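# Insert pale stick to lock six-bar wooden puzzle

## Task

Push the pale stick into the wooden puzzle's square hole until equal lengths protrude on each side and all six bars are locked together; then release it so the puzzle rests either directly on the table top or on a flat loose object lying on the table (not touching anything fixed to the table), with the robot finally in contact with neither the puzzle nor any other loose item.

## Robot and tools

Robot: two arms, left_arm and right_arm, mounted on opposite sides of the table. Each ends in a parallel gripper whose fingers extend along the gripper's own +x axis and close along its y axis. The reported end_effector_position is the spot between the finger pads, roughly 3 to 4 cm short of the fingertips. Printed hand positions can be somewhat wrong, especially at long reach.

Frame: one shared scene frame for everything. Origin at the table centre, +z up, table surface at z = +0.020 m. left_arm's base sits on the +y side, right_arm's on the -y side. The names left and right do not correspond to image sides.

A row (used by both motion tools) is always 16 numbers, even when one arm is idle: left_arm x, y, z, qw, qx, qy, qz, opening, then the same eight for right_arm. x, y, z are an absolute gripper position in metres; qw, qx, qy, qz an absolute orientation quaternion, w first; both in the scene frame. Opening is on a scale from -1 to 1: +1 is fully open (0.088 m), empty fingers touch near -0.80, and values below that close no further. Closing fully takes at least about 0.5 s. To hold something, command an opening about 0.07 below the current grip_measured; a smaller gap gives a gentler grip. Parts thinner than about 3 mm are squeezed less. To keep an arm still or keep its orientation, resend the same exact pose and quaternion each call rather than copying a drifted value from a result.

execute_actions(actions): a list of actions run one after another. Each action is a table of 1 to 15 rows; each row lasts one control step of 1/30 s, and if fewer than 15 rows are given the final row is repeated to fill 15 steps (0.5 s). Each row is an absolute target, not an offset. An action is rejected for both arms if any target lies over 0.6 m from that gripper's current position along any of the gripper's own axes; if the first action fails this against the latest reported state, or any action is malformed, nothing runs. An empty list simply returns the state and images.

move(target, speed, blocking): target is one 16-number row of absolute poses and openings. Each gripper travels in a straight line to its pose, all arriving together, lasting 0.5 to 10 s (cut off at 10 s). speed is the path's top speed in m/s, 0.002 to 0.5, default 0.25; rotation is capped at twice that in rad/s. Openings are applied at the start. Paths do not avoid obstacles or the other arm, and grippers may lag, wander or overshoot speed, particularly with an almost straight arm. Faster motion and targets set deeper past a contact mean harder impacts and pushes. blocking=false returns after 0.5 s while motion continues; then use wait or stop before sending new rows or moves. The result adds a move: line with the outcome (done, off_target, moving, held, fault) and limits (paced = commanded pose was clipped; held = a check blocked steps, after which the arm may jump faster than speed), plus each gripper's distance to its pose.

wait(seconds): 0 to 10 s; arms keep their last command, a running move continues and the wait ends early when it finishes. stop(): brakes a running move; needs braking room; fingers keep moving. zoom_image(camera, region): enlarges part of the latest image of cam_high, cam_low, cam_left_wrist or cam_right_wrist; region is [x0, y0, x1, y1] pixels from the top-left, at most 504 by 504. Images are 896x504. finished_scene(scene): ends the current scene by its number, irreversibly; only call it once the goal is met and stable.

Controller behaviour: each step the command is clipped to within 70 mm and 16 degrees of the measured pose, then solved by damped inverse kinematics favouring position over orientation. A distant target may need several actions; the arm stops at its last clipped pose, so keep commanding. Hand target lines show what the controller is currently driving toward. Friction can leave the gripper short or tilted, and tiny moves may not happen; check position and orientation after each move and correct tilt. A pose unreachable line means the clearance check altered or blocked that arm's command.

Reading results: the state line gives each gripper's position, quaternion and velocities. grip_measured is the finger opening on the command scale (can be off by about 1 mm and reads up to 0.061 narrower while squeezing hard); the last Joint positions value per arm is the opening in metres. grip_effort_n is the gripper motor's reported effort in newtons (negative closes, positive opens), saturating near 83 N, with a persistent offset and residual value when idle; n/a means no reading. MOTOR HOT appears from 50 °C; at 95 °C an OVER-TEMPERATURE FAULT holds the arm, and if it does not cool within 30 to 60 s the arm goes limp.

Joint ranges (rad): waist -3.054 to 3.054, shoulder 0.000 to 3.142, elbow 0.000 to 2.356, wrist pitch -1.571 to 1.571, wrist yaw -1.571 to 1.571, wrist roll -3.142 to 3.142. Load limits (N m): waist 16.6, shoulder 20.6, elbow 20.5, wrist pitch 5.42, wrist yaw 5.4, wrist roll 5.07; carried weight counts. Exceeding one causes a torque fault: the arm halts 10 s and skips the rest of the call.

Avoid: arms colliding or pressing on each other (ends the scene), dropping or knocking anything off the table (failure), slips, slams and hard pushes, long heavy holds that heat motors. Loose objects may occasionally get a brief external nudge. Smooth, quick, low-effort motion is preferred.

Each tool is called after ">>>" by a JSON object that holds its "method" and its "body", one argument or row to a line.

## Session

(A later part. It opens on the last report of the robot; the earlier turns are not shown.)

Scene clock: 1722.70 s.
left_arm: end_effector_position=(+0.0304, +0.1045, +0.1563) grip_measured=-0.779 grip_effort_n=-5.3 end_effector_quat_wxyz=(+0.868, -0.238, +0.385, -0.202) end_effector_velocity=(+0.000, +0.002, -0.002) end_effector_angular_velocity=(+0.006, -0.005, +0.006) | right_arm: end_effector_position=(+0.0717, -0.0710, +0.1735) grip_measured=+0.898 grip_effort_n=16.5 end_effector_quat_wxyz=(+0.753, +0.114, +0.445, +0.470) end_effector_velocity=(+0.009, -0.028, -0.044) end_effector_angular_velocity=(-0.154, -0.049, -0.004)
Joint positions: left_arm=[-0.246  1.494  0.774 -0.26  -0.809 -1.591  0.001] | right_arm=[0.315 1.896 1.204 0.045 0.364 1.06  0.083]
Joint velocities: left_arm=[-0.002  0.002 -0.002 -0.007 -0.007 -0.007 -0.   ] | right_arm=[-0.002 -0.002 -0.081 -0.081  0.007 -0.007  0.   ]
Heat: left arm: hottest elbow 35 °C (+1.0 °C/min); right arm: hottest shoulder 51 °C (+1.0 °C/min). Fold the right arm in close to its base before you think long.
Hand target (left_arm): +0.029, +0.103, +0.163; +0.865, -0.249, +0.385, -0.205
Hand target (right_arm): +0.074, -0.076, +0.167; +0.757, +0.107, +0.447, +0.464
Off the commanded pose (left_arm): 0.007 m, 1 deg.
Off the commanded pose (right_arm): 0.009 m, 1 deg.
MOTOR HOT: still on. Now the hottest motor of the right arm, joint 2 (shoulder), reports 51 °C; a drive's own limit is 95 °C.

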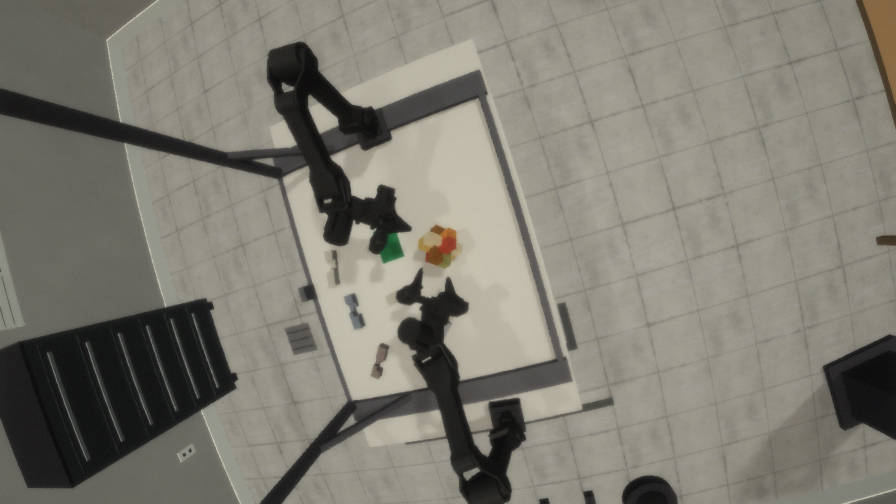

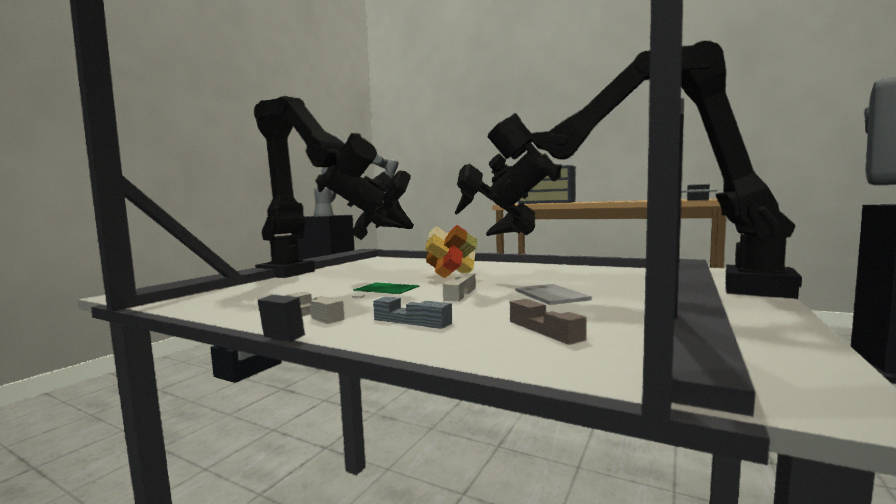

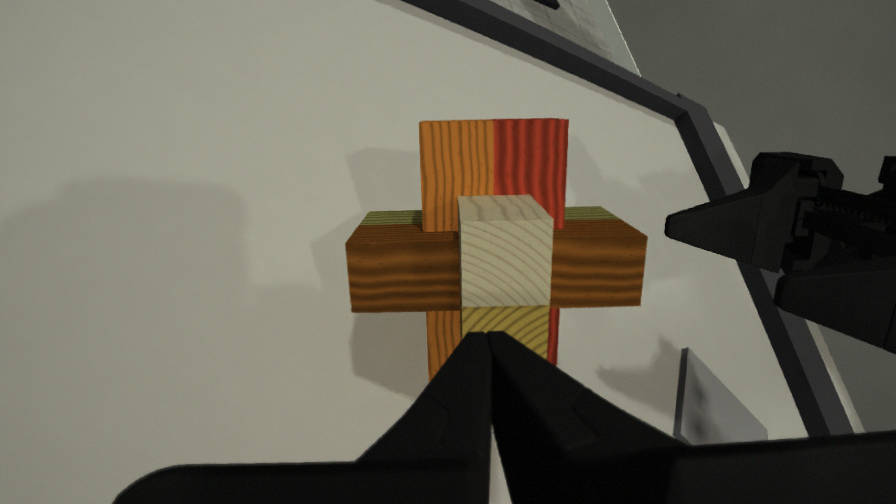

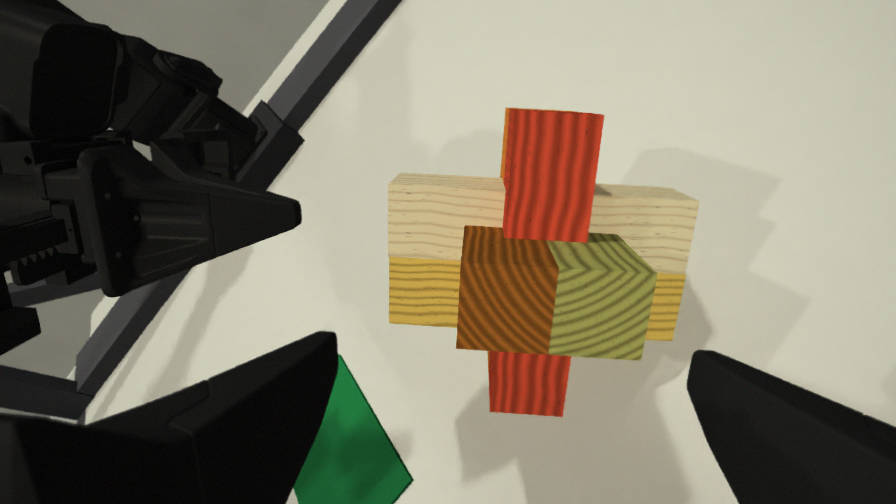

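>>> {"method": "execute_actions", "body": {
  "actions": []
}}

>>> {"method": "zoom_image", "body": {
  "camera": "cam_right_wrist",
  "region": [370, 130, 720, 400]
}}

Scene clock: 1723.83 s.
left_arm: end_effector_position=(+0.0304, +0.1045, +0.1563) grip_measured=-0.779 grip_effort_n=-5.3 end_effector_quat_wxyz=(+0.868, -0.238, +0.385, -0.202) end_effector_velocity=(-0.000, -0.000, +0.003) end_effector_angular_velocity=(-0.036, +0.016, +0.023) | right_arm: end_effector_position=(+0.0723, -0.0730, +0.1702) grip_measured=+0.898 grip_effort_n=16.5 end_effector_quat_wxyz=(+0.755, +0.110, +0.447, +0.468) end_effector_velocity=(-0.000, +0.002, +0.003) end_effector_angular_velocity=(+0.012, +0.013, -0.001)
Joint positions: left_arm=[-0.246  1.494  0.774 -0.26  -0.809 -1.591  0.001] | right_arm=[0.315 1.896 1.197 0.042 0.365 1.06  0.083]
Joint velocities: left_arm=[-0.002 -0.007 -0.002  0.007 -0.007 -0.037 -0.   ] | right_arm=[-0.002 -0.002  0.002  0.007 -0.007  0.007 -0.   ]
Heat: left arm: hottest elbow 35 °C (+1.0 °C/min); right arm: hottest shoulder 50 °C (+0.0 °C/min). Fold the right arm in close to its base before you think long.
Hand target (left_arm): +0.029, +0.103, +0.163; +0.865, -0.249, +0.385, -0.205
Hand target (right_arm): +0.074, -0.076, +0.167; +0.757, +0.107, +0.447, +0.464
Off the commanded pose (left_arm): 0.007 m, 1 deg.
Off the commanded pose (right_arm): 0.005 m, 1 deg.
MOTOR HOT: still on. Now the hottest motor of the right arm, joint 2 (shoulder), reports 50 °C; a drive's own limit is 95 °C.

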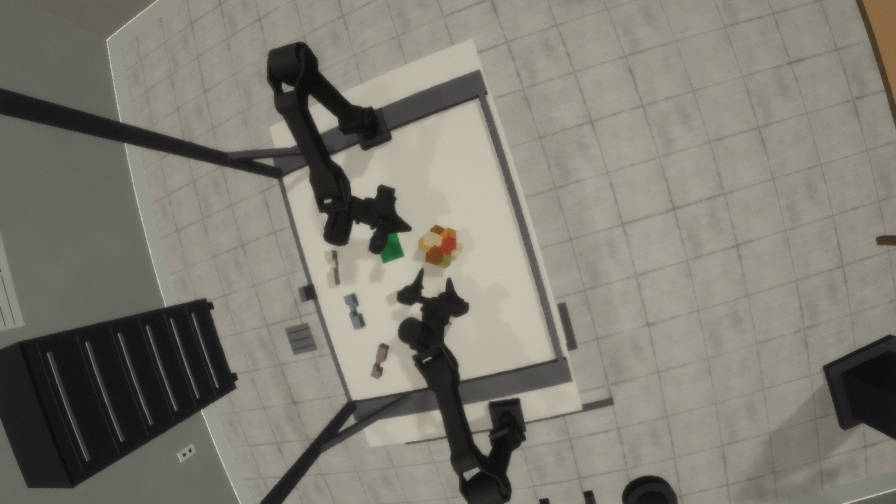

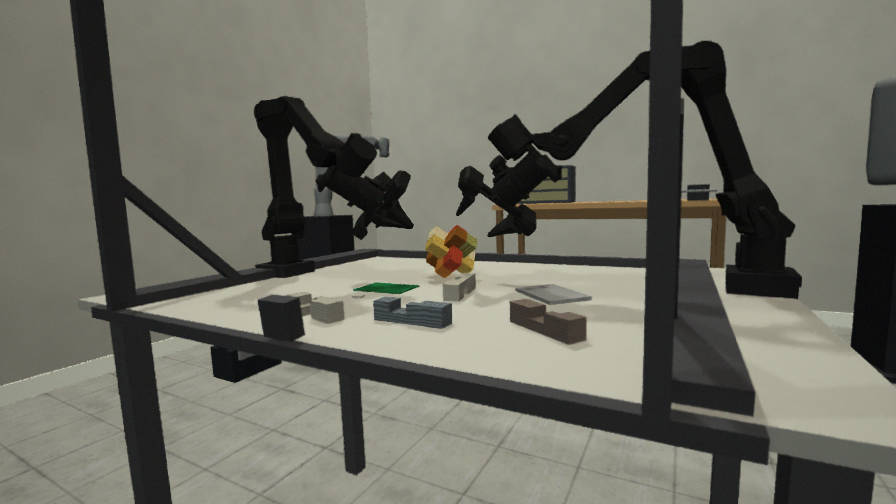

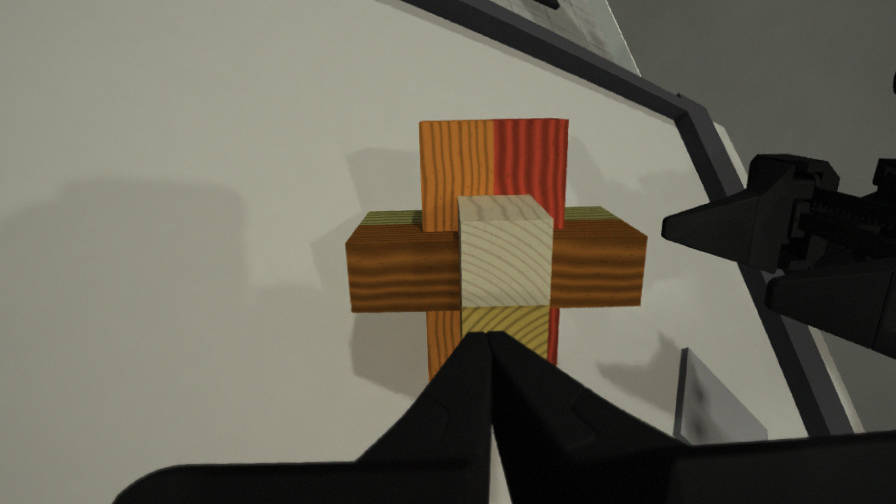

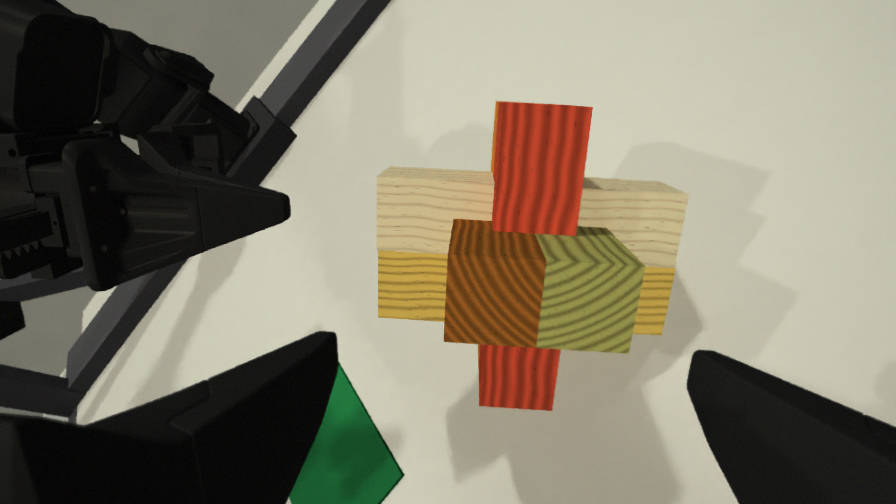

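Region (370, 130, 720, 400) of cam_right_wrist's 896x504 image, scaled by 1.440, with more detail than that image has; it fills the top 389 rows of this view, and the rest is white.

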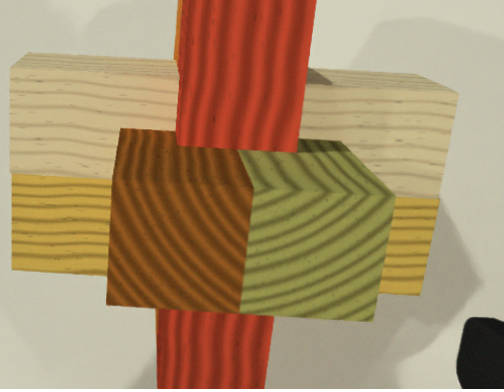

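The key is flush at both ends, the puzzle rests on the table, and both arms are clear.

>>> {"method": "finished_scene", "body": {
  "scene": 2
}}

The scene is finished: the task was done.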